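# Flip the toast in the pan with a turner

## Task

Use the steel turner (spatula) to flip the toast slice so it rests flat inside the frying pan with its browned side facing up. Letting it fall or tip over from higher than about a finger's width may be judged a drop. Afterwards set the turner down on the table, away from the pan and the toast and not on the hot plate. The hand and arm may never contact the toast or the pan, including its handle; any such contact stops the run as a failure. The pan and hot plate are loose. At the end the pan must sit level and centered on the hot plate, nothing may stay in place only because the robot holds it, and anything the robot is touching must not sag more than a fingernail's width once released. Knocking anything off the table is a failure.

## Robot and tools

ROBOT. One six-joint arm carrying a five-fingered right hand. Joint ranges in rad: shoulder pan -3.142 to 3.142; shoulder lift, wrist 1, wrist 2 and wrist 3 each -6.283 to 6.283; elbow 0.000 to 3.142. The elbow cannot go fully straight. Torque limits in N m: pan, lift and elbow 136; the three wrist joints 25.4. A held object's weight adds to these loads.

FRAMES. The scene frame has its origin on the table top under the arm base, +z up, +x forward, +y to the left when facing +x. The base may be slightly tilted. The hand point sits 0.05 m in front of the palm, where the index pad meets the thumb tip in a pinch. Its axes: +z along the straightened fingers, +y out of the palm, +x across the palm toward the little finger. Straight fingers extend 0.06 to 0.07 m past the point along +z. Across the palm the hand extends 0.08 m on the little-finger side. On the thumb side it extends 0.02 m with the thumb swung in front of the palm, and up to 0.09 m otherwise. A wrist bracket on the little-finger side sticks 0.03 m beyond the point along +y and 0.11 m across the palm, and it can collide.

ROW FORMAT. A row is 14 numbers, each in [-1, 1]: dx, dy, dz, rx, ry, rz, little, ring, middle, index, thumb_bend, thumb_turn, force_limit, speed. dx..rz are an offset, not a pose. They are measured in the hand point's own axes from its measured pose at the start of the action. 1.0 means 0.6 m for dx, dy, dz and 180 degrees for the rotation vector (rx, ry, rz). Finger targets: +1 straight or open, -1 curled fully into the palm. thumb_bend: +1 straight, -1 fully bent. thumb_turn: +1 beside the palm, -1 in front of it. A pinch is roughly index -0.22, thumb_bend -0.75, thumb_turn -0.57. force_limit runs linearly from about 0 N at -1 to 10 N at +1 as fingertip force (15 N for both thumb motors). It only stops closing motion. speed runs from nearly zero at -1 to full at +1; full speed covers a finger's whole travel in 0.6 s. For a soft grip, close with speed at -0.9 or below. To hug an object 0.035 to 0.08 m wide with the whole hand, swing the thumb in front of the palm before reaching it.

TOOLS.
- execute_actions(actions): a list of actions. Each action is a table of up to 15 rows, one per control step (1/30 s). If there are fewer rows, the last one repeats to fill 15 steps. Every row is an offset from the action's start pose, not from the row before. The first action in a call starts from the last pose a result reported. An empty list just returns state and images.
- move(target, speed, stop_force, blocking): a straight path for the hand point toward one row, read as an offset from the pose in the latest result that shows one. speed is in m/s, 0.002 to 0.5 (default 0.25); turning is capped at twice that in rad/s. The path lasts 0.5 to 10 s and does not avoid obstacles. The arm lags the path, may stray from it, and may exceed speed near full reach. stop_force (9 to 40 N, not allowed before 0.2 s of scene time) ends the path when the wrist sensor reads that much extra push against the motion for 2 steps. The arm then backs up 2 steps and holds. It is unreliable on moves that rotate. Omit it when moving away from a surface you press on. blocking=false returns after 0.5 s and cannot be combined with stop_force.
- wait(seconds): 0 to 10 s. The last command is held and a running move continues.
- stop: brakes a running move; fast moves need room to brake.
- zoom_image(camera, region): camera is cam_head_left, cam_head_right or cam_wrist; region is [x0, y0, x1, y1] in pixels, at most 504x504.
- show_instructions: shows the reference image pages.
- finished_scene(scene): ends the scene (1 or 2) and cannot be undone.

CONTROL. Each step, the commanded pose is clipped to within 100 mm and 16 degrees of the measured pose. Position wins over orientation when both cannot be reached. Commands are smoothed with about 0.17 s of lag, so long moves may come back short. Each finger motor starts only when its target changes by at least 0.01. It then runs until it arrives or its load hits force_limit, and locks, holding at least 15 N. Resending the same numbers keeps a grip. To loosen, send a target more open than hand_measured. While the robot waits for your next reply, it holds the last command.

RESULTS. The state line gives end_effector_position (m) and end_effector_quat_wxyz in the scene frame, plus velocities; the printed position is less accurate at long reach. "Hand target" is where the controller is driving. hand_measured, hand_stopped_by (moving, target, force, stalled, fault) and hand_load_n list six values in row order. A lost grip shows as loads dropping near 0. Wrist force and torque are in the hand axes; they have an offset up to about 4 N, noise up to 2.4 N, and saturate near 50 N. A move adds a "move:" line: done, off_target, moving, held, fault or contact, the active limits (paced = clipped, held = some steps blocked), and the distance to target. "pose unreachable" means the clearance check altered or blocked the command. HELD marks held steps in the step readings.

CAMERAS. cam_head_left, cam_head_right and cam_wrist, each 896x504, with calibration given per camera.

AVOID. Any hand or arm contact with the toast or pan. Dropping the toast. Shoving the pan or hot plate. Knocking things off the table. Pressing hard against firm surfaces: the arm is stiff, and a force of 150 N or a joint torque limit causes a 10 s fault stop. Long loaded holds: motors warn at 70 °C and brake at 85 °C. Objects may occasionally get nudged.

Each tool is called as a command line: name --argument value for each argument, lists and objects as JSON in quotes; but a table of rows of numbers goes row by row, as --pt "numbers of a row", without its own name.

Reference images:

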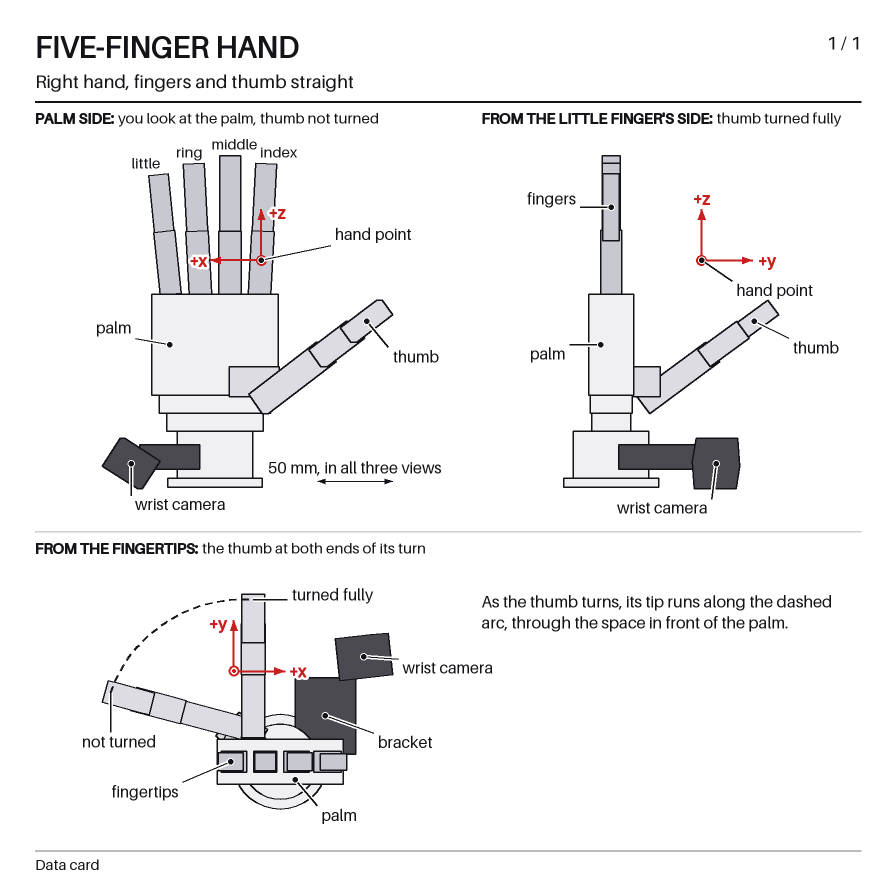

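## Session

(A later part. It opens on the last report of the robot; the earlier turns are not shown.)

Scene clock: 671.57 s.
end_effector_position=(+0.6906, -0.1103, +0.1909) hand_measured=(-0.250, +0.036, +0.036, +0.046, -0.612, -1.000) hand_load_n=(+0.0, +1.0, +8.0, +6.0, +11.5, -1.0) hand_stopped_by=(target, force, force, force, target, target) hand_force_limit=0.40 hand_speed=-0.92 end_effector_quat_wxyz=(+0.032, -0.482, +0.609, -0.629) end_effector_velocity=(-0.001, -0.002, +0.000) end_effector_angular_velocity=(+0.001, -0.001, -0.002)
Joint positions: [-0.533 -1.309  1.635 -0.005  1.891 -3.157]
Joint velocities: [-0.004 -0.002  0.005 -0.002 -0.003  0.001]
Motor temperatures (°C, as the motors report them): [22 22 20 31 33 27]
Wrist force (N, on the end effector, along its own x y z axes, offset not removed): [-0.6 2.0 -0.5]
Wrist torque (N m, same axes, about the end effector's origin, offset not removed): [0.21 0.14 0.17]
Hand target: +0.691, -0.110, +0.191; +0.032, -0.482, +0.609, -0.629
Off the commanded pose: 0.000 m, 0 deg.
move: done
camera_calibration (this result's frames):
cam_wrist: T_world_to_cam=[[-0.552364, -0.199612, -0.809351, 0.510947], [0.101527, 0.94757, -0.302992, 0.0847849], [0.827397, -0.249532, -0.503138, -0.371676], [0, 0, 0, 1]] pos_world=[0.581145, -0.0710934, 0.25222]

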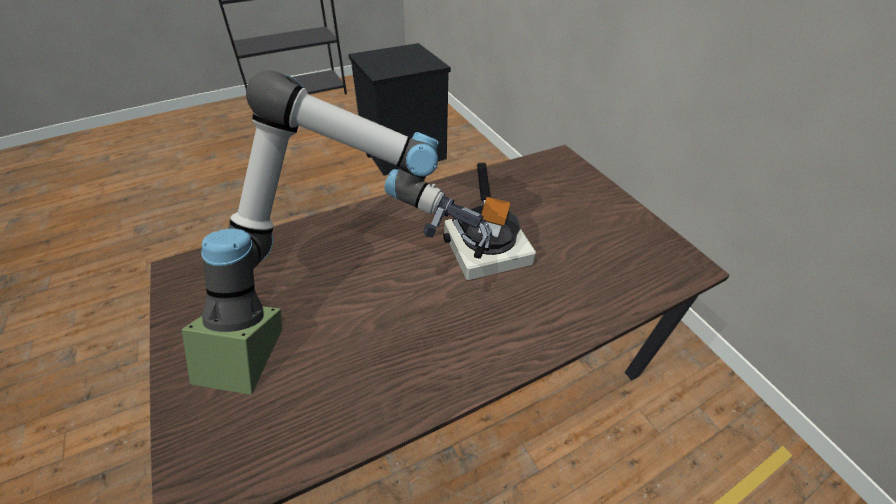

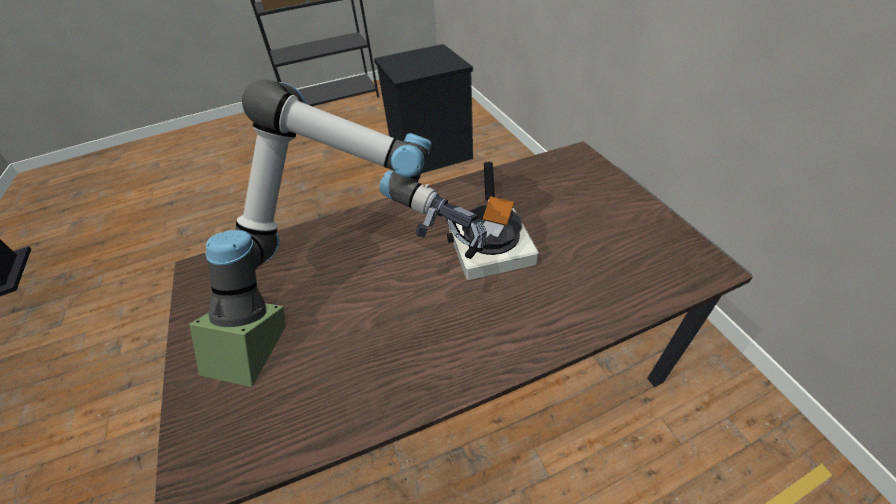

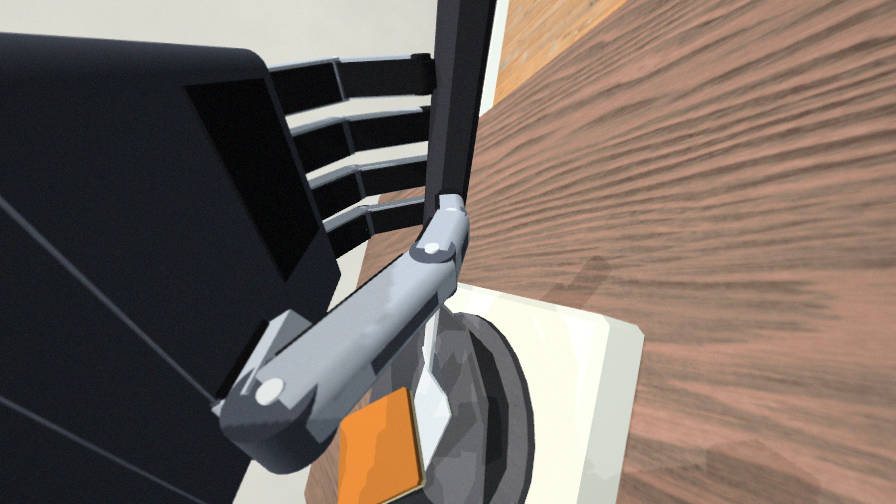

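move --target '[0.0156,0.0065,0.0014,0,0,0,-0.25,-0.3,-0.35,-0.4,-0.62,-1,0.4,-0.92]' --speed 0.01

zoom_image --camera "cam_head_right" --region '[440, 180, 540, 280]'

zoom_image --camera "cam_wrist" --region '[300, 324, 480, 504]'

Scene clock: 675.63 s.
end_effector_position=(+0.6841, -0.1177, +0.1929) hand_measured=(-0.250, +0.036, +0.036, +0.046, -0.612, -1.000) hand_load_n=(+0.0, +1.0, +8.0, +6.0, +11.5, -1.0) hand_stopped_by=(target, force, force, force, target, target) hand_force_limit=0.40 hand_speed=-0.92 end_effector_quat_wxyz=(+0.032, -0.482, +0.609, -0.629) end_effector_velocity=(-0.000, -0.001, +0.002) end_effector_angular_velocity=(-0.001, -0.002, +0.000)
Joint positions: [-0.554 -1.32   1.657 -0.018  1.872 -3.164]
Joint velocities: [-0.004 -0.002  0.002 -0.002 -0.003 -0.002]
Motor temperatures (°C, as the motors report them): [22 22 20 31 33 27]
Wrist force (N, on the end effector, along its own x y z axes, offset not removed): [0.4 4.3 -1.4]
Wrist torque (N m, same axes, about the end effector's origin, offset not removed): [0.58 0.01 0.32]
Hand target: +0.684, -0.118, +0.193; +0.032, -0.482, +0.609, -0.629
Off the commanded pose: 0.000 m, 0 deg.
move: done
camera_calibration (this result's frames):
cam_wrist: T_world_to_cam=[[-0.552373, -0.19962, -0.809343, 0.507508], [0.101539, 0.947562, -0.303012, 0.0930381], [0.82739, -0.249556, -0.503139, -0.367146], [0, 0, 0, 1]] pos_world=[0.57466, -0.0784736, 0.254214]

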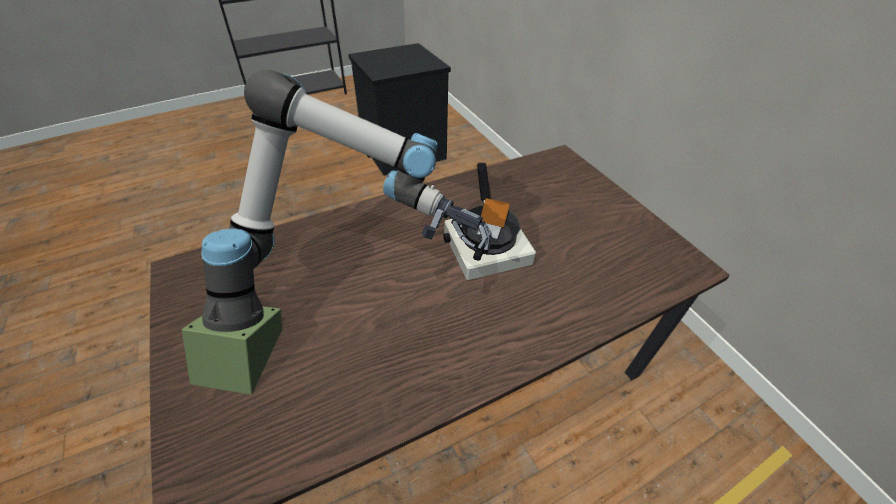

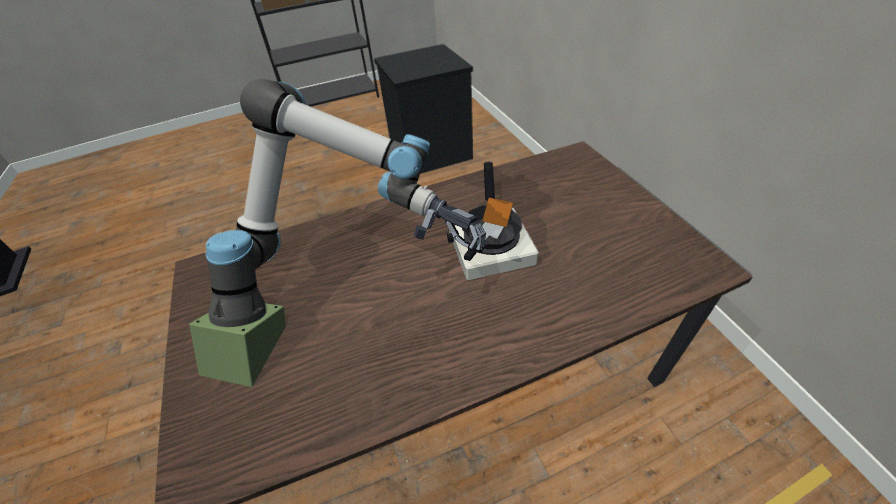

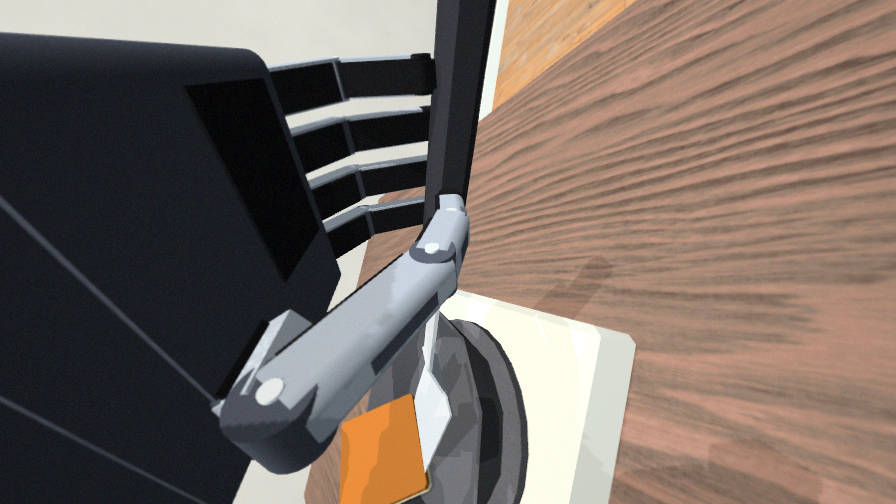

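Region (440, 180, 540, 280) of cam_head_right's 896x504 image, scaled by 5.040, with more detail than that image has.

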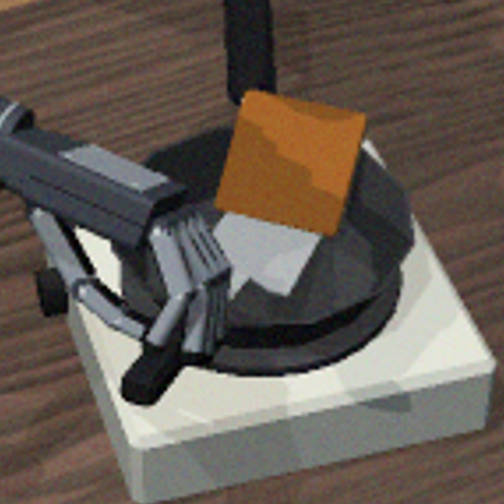

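Region (300, 324, 480, 504) of cam_wrist's 896x504 image, scaled by 2.800, with more detail than that image has.

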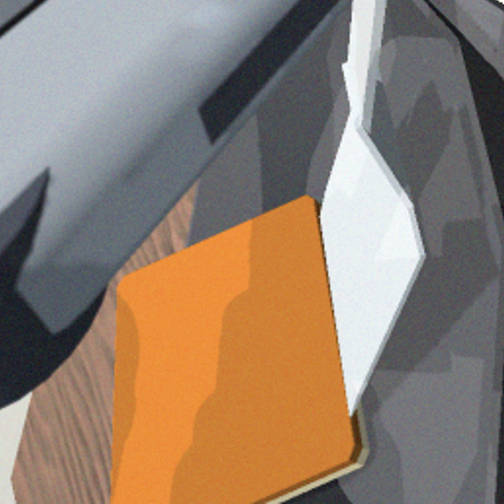

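move --target '[0.0630,-0.3253,-0.0811,-0.0033,0.0508,-0.2048,-0.25,-0.3,-0.35,-0.4,-0.62,-1,0.4,-0.92]' --speed 0.15

zoom_image --camera "cam_head_right" --region '[440, 160, 560, 280]'

zoom_image --camera "cam_head_left" --region '[440, 160, 560, 280]'

Scene clock: 710.77 s.
end_effector_position=(+0.7391, -0.0558, +0.3799) hand_measured=(-0.250, +0.036, +0.036, +0.046, -0.612, -1.000) hand_load_n=(+0.0, +1.0, +8.0, +6.5, +11.0, -1.0) hand_stopped_by=(target, force, force, force, target, target) hand_force_limit=0.40 hand_speed=-0.92 end_effector_quat_wxyz=(+0.219, +0.599, -0.430, +0.639) end_effector_velocity=(+0.001, +0.001, +0.002) end_effector_angular_velocity=(-0.004, +0.003, -0.001)
Joint positions: [-0.434 -1.243  1.06   0.472  2.138 -3.788]
Joint velocities: [ 0.001  0.003 -0.01   0.007  0.003 -0.004]
Motor temperatures (°C, as the motors report them): [22 22 20 31 33 27]
Wrist force (N, on the end effector, along its own x y z axes, offset not removed): [-0.8 2.2 -1.9]
Wrist torque (N m, same axes, about the end effector's origin, offset not removed): [0.50 -0.13 0.22]
Hand target: +0.739, -0.056, +0.380; +0.219, +0.599, -0.430, +0.639
Off the commanded pose: 0.000 m, 0 deg.
move: done
camera_calibration (this result's frames):
cam_wrist: T_world_to_cam=[[-0.809682, -0.491115, -0.321279, 0.690085], [-0.130999, 0.68488, -0.716784, 0.399847], [0.572061, -0.53828, -0.618871, -0.0864647], [0, 0, 0, 1]] pos_world=[0.660592, 0.018522, 0.454803]

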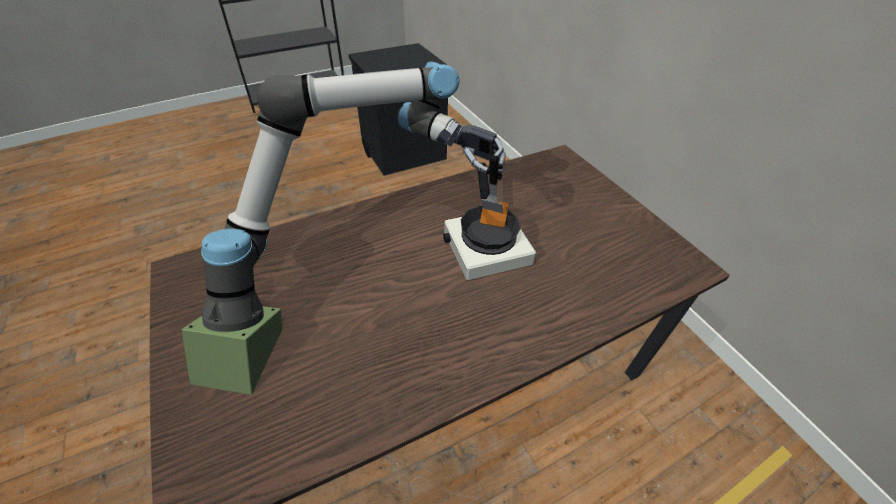

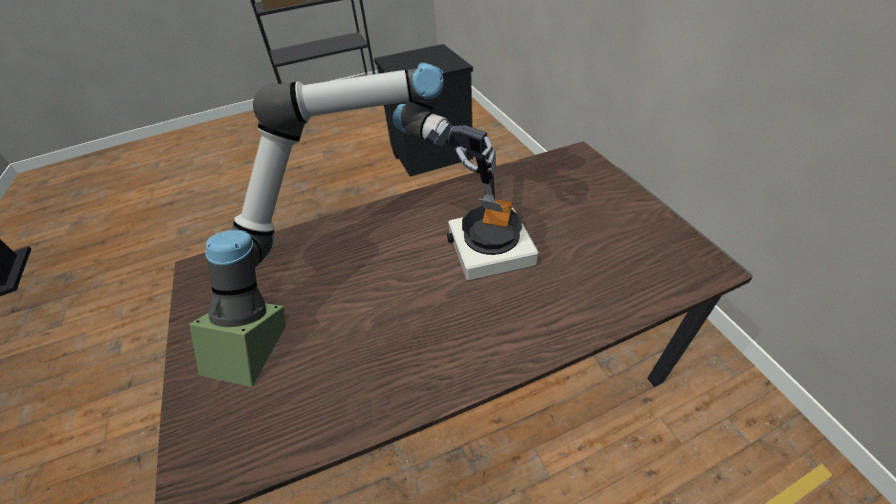

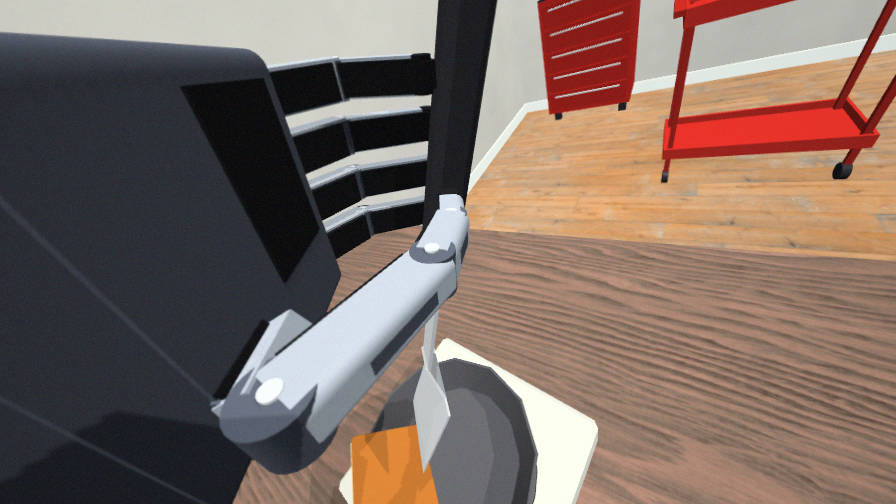

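Region (440, 160, 560, 280) of cam_head_right's 896x504 image, scaled by 4.200, with more detail than that image has.

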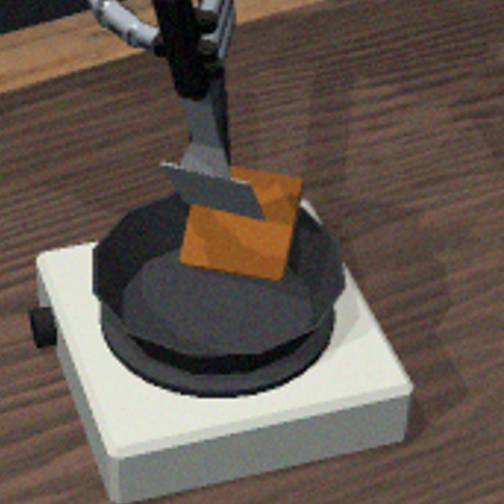

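Region (440, 160, 560, 280) of cam_head_left's 896x504 image, scaled by 4.200, with more detail than that image has.

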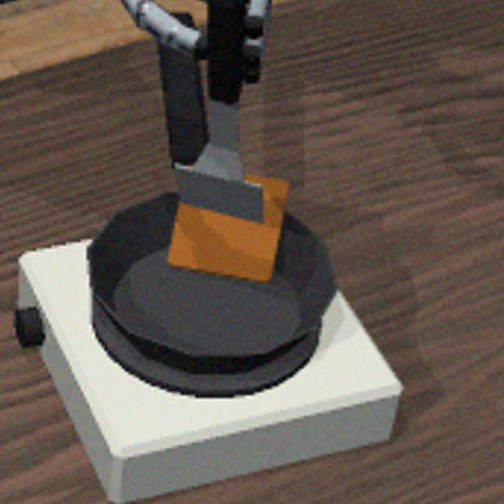

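move --target '[-0.0624,-0.1541,-0.0373,0,0,0,-0.25,-0.3,-0.35,-0.4,-0.62,-1,0.4,-0.92]' --speed 0.1

zoom_image --camera "cam_head_right" --region '[460, 160, 560, 260]'

zoom_image --camera "cam_head_left" --region '[460, 160, 560, 260]'

zoom_image --camera "cam_wrist" --region '[360, 324, 540, 504]'

Scene clock: 720.07 s.
end_effector_position=(+0.8062, +0.0205, +0.3728) hand_measured=(-0.250, +0.036, +0.036, +0.046, -0.612, -1.000) hand_load_n=(+0.0, +1.0, +8.0, +6.5, +10.5, -1.0) hand_stopped_by=(target, force, force, force, target, target) hand_force_limit=0.40 hand_speed=-0.92 end_effector_quat_wxyz=(+0.218, +0.599, -0.430, +0.639) end_effector_velocity=(+0.002, +0.001, +0.000) end_effector_angular_velocity=(+0.001, +0.005, -0.004)
Joint positions: [-0.281 -0.986  0.568  0.741  2.283 -3.731]
Joint velocities: [ 0.003  0.018 -0.035  0.026  0.004  0.003]
Motor temperatures (°C, as the motors report them): [22 22 20 31 33 27]
Wrist force (N, on the end effector, along its own x y z axes, offset not removed): [-0.4 2.1 -1.6]
Wrist torque (N m, same axes, about the end effector's origin, offset not removed): [0.46 -0.04 0.25]
Hand target: +0.806, +0.021, +0.373; +0.218, +0.599, -0.430, +0.639
Off the commanded pose: 0.000 m, 0 deg.
move: done
camera_calibration (this result's frames):
cam_wrist: T_world_to_cam=[[-0.80934, -0.491578, -0.321434, 0.77944], [-0.131189, 0.684744, -0.716879, 0.35152], [0.572502, -0.53803, -0.61868, -0.0886736], [0, 0, 0, 1]] pos_world=[0.727713, 0.0947452, 0.447675]

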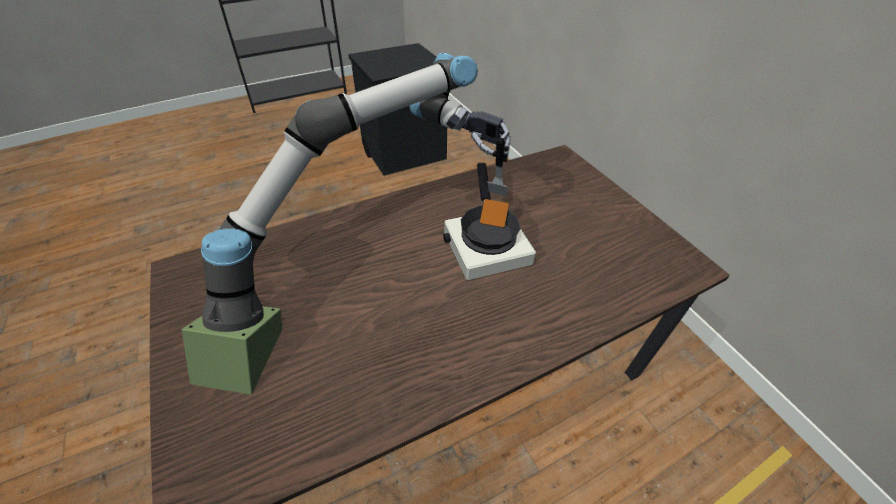

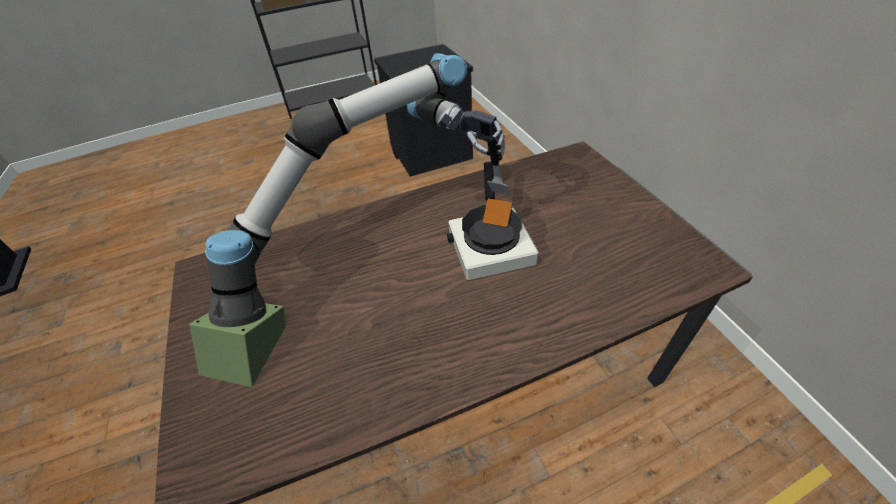

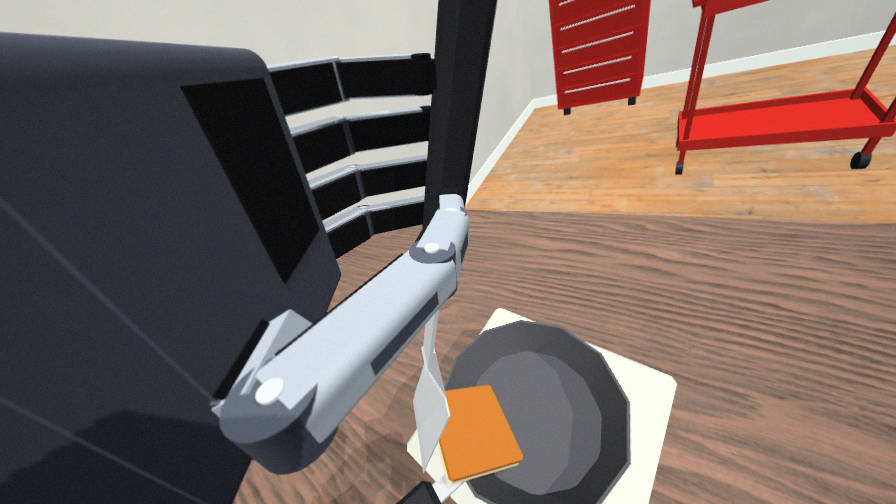

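Region (460, 160, 560, 260) of cam_head_right's 896x504 image, scaled by 5.040, with more detail than that image has.

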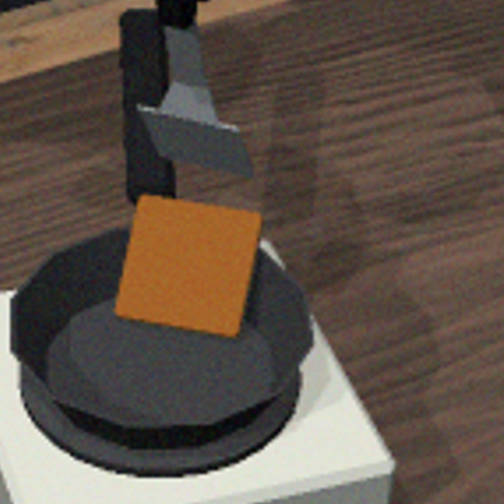

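Region (460, 160, 560, 260) of cam_head_left's 896x504 image, scaled by 5.040, with more detail than that image has.

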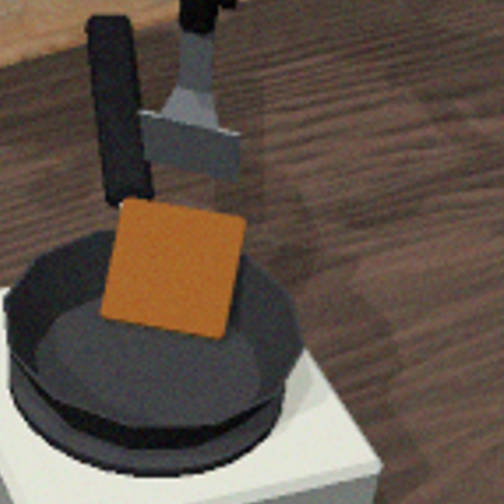

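Region (360, 324, 540, 504) of cam_wrist's 896x504 image, scaled by 2.800, with more detail than that image has.

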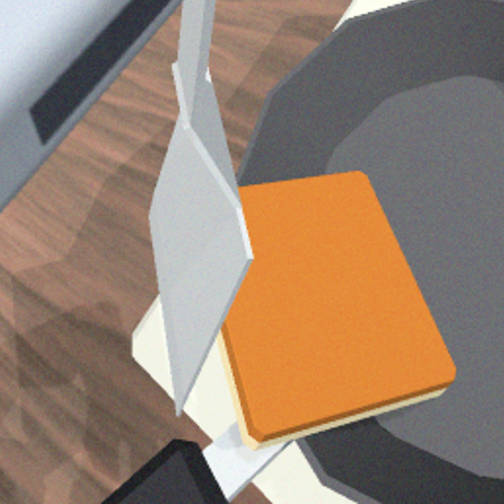

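move --target '[-0.0320,0.0199,0.0053,0,0,0,-0.25,-0.3,-0.35,-0.4,-0.62,-1,0.4,-0.92]' --speed 0.03

zoom_image --camera "cam_head_right" --region '[460, 160, 560, 260]'

zoom_image --camera "cam_wrist" --region '[360, 324, 540, 504]'

Scene clock: 732.70 s.
end_effector_position=(+0.8023, +0.0161, +0.3509) hand_measured=(-0.250, +0.036, +0.036, +0.046, -0.612, -1.000) hand_load_n=(+0.0, +1.0, +8.0, +6.5, +10.5, -1.0) hand_stopped_by=(target, force, force, force, target, target) hand_force_limit=0.40 hand_speed=-0.92 end_effector_quat_wxyz=(+0.218, +0.599, -0.430, +0.639) end_effector_velocity=(-0.000, -0.001, -0.001) end_effector_angular_velocity=(+0.000, -0.003, -0.000)
Joint positions: [-0.272 -1.008  0.665  0.669  2.292 -3.727]
Joint velocities: [-0.    -0.002  0.008 -0.007  0.     0.001]
Motor temperatures (°C, as the motors report them): [22 22 20 31 33 27]
Wrist force (N, on the end effector, along its own x y z axes, offset not removed): [-0.1 4.2 -1.2]
Wrist torque (N m, same axes, about the end effector's origin, offset not removed): [0.69 -0.15 0.42]
Hand target: +0.802, +0.016, +0.351; +0.218, +0.599, -0.430, +0.639
Off the commanded pose: 0.000 m, 0 deg.
move: done
camera_calibration (this result's frames):
cam_wrist: T_world_to_cam=[[-0.809366, -0.491473, -0.321529, 0.76708], [-0.131089, 0.68483, -0.716815, 0.338232], [0.572488, -0.538017, -0.618705, -0.102297], [0, 0, 0, 1]] pos_world=[0.723751, 0.0903302, 0.425797]

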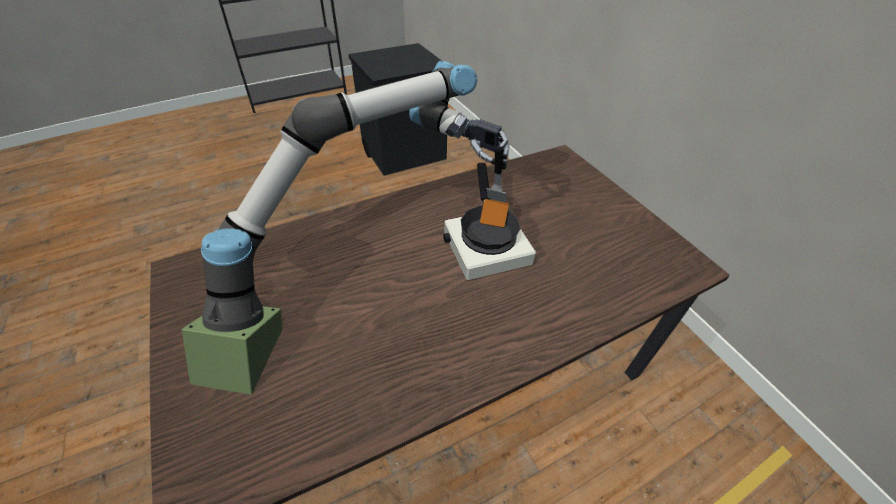

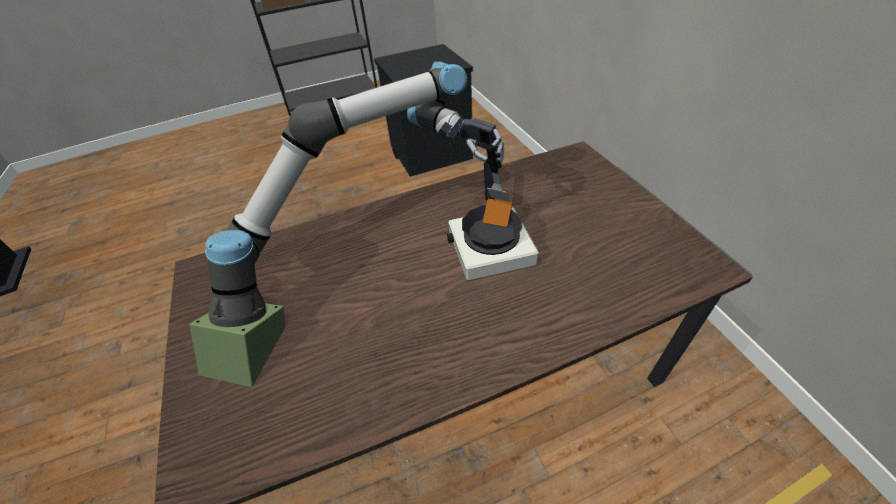

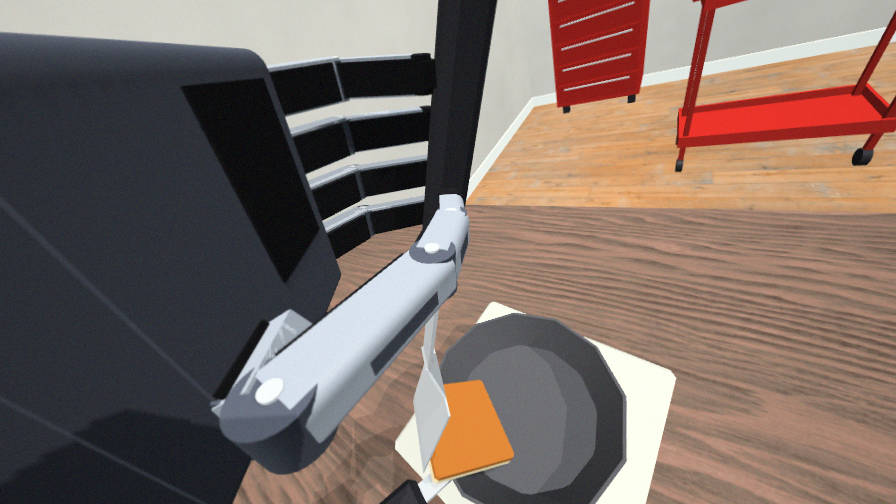

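Region (460, 160, 560, 260) of cam_head_right's 896x504 image, scaled by 5.040, with more detail than that image has.

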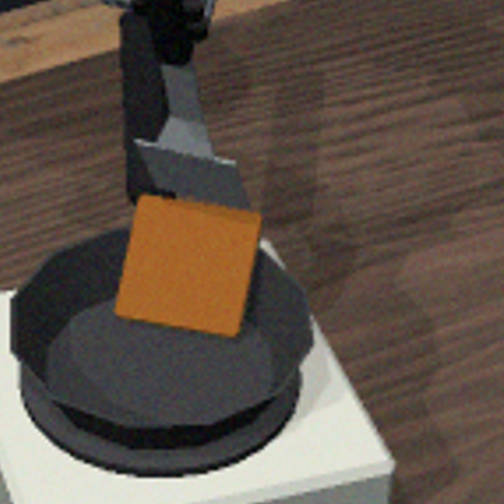

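Region (360, 324, 540, 504) of cam_wrist's 896x504 image, scaled by 2.800, with more detail than that image has.

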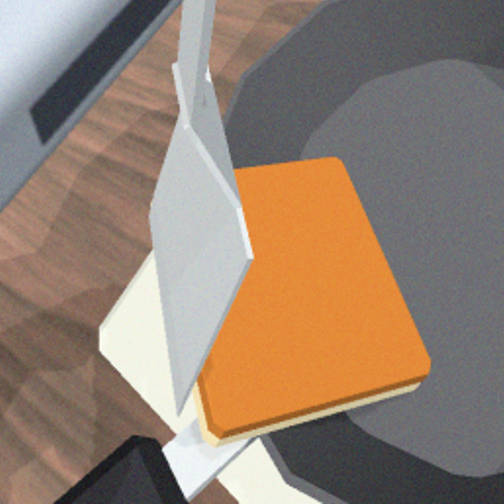

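move --target '[-0.0061,0.0188,0.0047,0,0,0,-0.25,-0.3,-0.35,-0.4,-0.62,-1,0.4,-0.92]' --speed 0.01

zoom_image --camera "cam_head_right" --region '[460, 160, 560, 260]'

zoom_image --camera "cam_wrist" --region '[360, 324, 540, 504]'

Scene clock: 736.43 s.
end_effector_position=(+0.7957, +0.0087, +0.3440) hand_measured=(-0.250, +0.036, +0.036, +0.046, -0.612, -1.000) hand_load_n=(+0.0, +1.0, +8.0, +6.5, +10.5, -1.0) hand_stopped_by=(target, force, force, force, target, target) hand_force_limit=0.40 hand_speed=-0.92 end_effector_quat_wxyz=(+0.218, +0.599, -0.430, +0.639) end_effector_velocity=(-0.001, -0.001, -0.001) end_effector_angular_velocity=(-0.001, +0.001, -0.000)
Joint positions: [-0.279 -1.037  0.739  0.621  2.284 -3.73 ]
Joint velocities: [-0.001 -0.005  0.011 -0.006 -0.001 -0.001]
Motor temperatures (°C, as the motors report them): [22 22 20 31 33 27]
Wrist force (N, on the end effector, along its own x y z axes, offset not removed): [-1.4 1.2 -1.3]
Wrist torque (N m, same axes, about the end effector's origin, offset not removed): [0.18 0.10 0.26]
Hand target: +0.796, +0.009, +0.344; +0.218, +0.599, -0.430, +0.639
Off the commanded pose: 0.000 m, 0 deg.
move: done
camera_calibration (this result's frames):
cam_wrist: T_world_to_cam=[[-0.809402, -0.491422, -0.321515, 0.755982], [-0.131068, 0.684848, -0.716801, 0.337452], [0.572441, -0.53804, -0.618728, -0.10675], [0, 0, 0, 1]] pos_world=[0.717231, 0.0829672, 0.418897]

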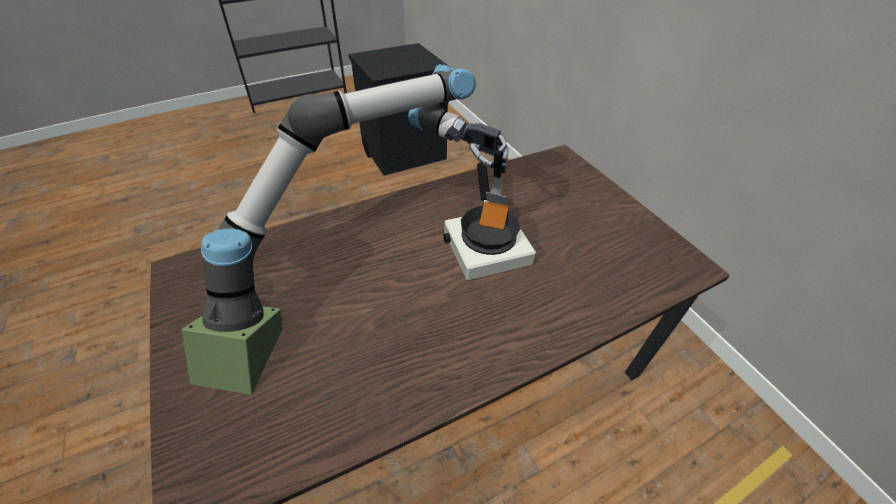

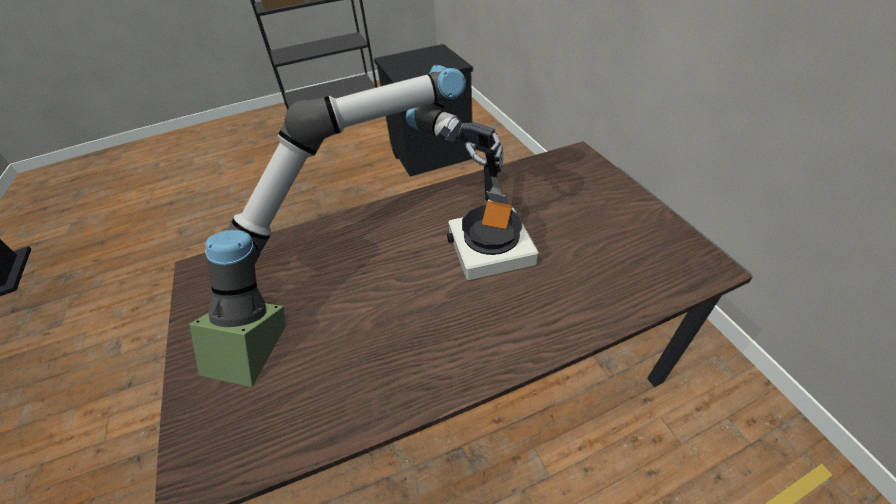

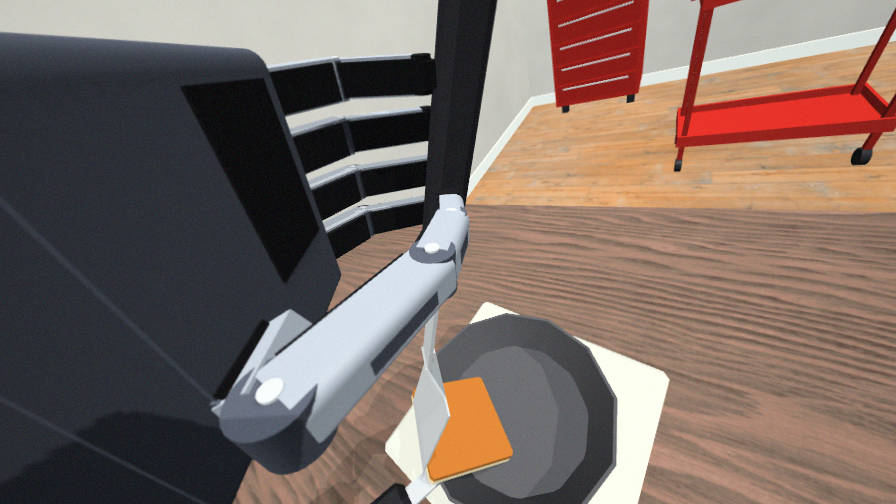

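Region (460, 160, 560, 260) of cam_head_right's 896x504 image, scaled by 5.040, with more detail than that image has.

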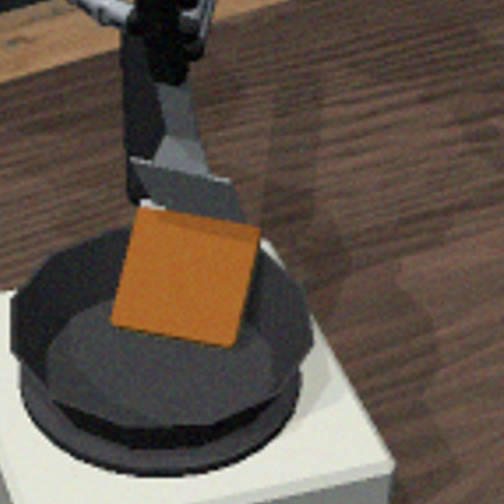

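Region (360, 324, 540, 504) of cam_wrist's 896x504 image, scaled by 2.800, with more detail than that image has.

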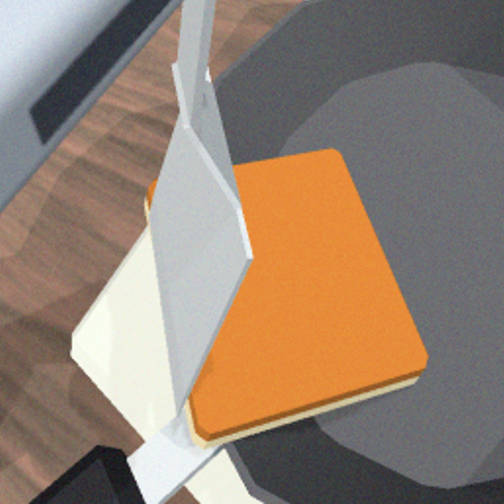

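move --target '[-0.0028,0.0127,0.0032,0,0,0,-0.25,-0.3,-0.35,-0.4,-0.62,-1,0.4,-0.92]' --speed 0.008

zoom_image --camera "cam_head_right" --region '[460, 160, 560, 260]'

zoom_image --camera "cam_wrist" --region '[360, 324, 540, 504]'

Scene clock: 741.17 s.
end_effector_position=(+0.7912, +0.0036, +0.3401) hand_measured=(-0.250, +0.036, +0.036, +0.046, -0.612, -1.000) hand_load_n=(+0.0, +1.0, +8.0, +6.5, +10.5, -1.0) hand_stopped_by=(target, force, force, force, target, target) hand_force_limit=0.40 hand_speed=-0.92 end_effector_quat_wxyz=(+0.218, +0.599, -0.430, +0.639) end_effector_velocity=(-0.001, -0.001, -0.001) end_effector_angular_velocity=(-0.000, -0.001, -0.000)
Joint positions: [-0.285 -1.055  0.785  0.592  2.279 -3.733]
Joint velocities: [-0.001 -0.003  0.009 -0.006 -0.001 -0.001]
Motor temperatures (°C, as the motors report them): [22 22 20 31 33 27]
Wrist force (N, on the end effector, along its own x y z axes, offset not removed): [-1.0 3.3 -1.2]
Wrist torque (N m, same axes, about the end effector's origin, offset not removed): [0.58 0.04 0.37]
Hand target: +0.791, +0.003, +0.340; +0.218, +0.599, -0.430, +0.639
Off the commanded pose: 0.000 m, 0 deg.
move: done
camera_calibration (this result's frames):
cam_wrist: T_world_to_cam=[[-0.809426, -0.491387, -0.321508, 0.748536], [-0.131053, 0.684861, -0.716792, 0.337574], [0.572411, -0.538056, -0.618742, -0.109317], [0, 0, 0, 1]] pos_world=[0.712699, 0.0778114, 0.414992]

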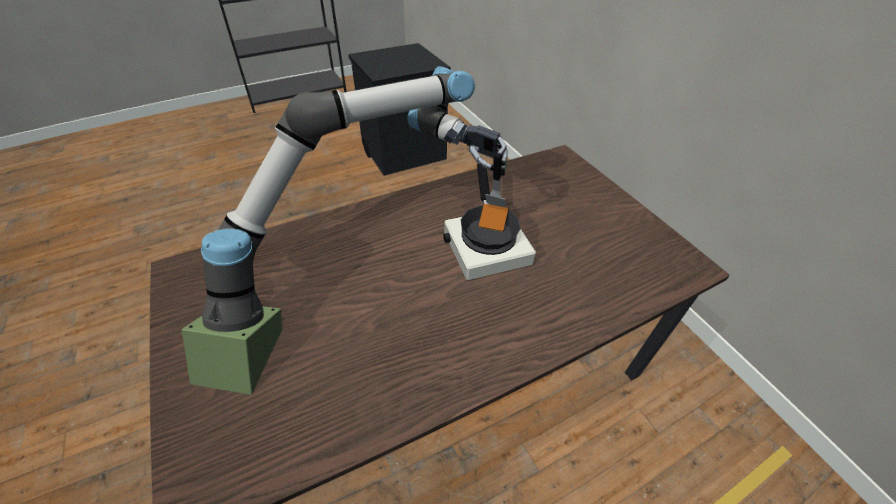

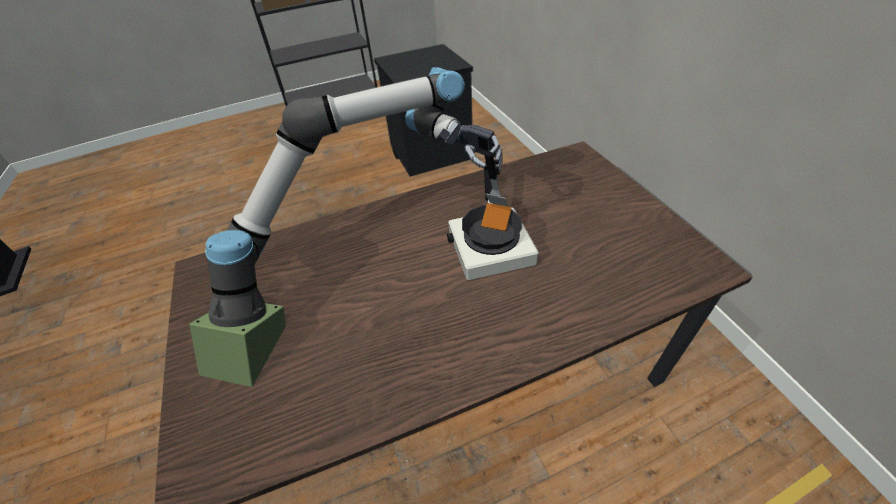

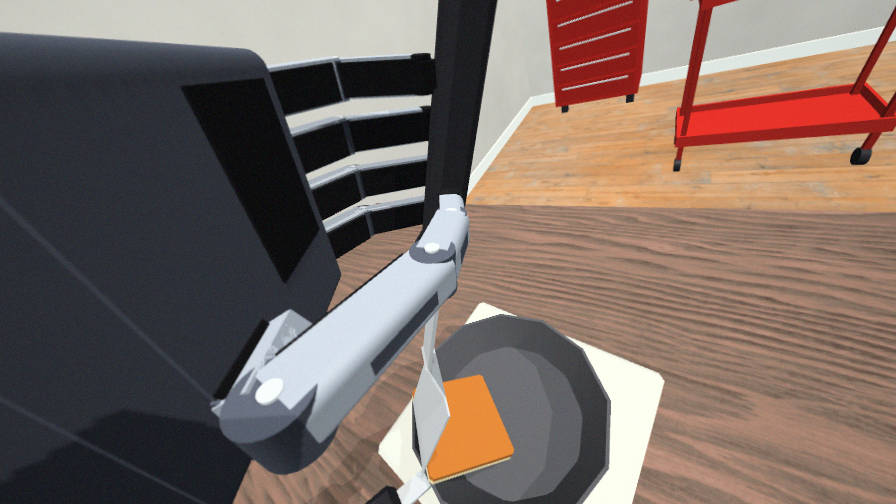

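Region (460, 160, 560, 260) of cam_head_right's 896x504 image, scaled by 5.040, with more detail than that image has.

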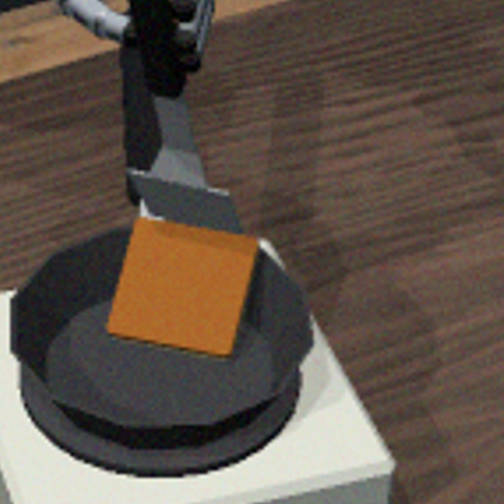

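Region (360, 324, 540, 504) of cam_wrist's 896x504 image, scaled by 2.800, with more detail than that image has.

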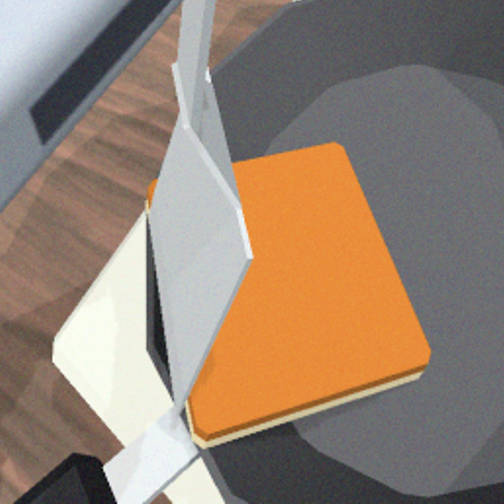

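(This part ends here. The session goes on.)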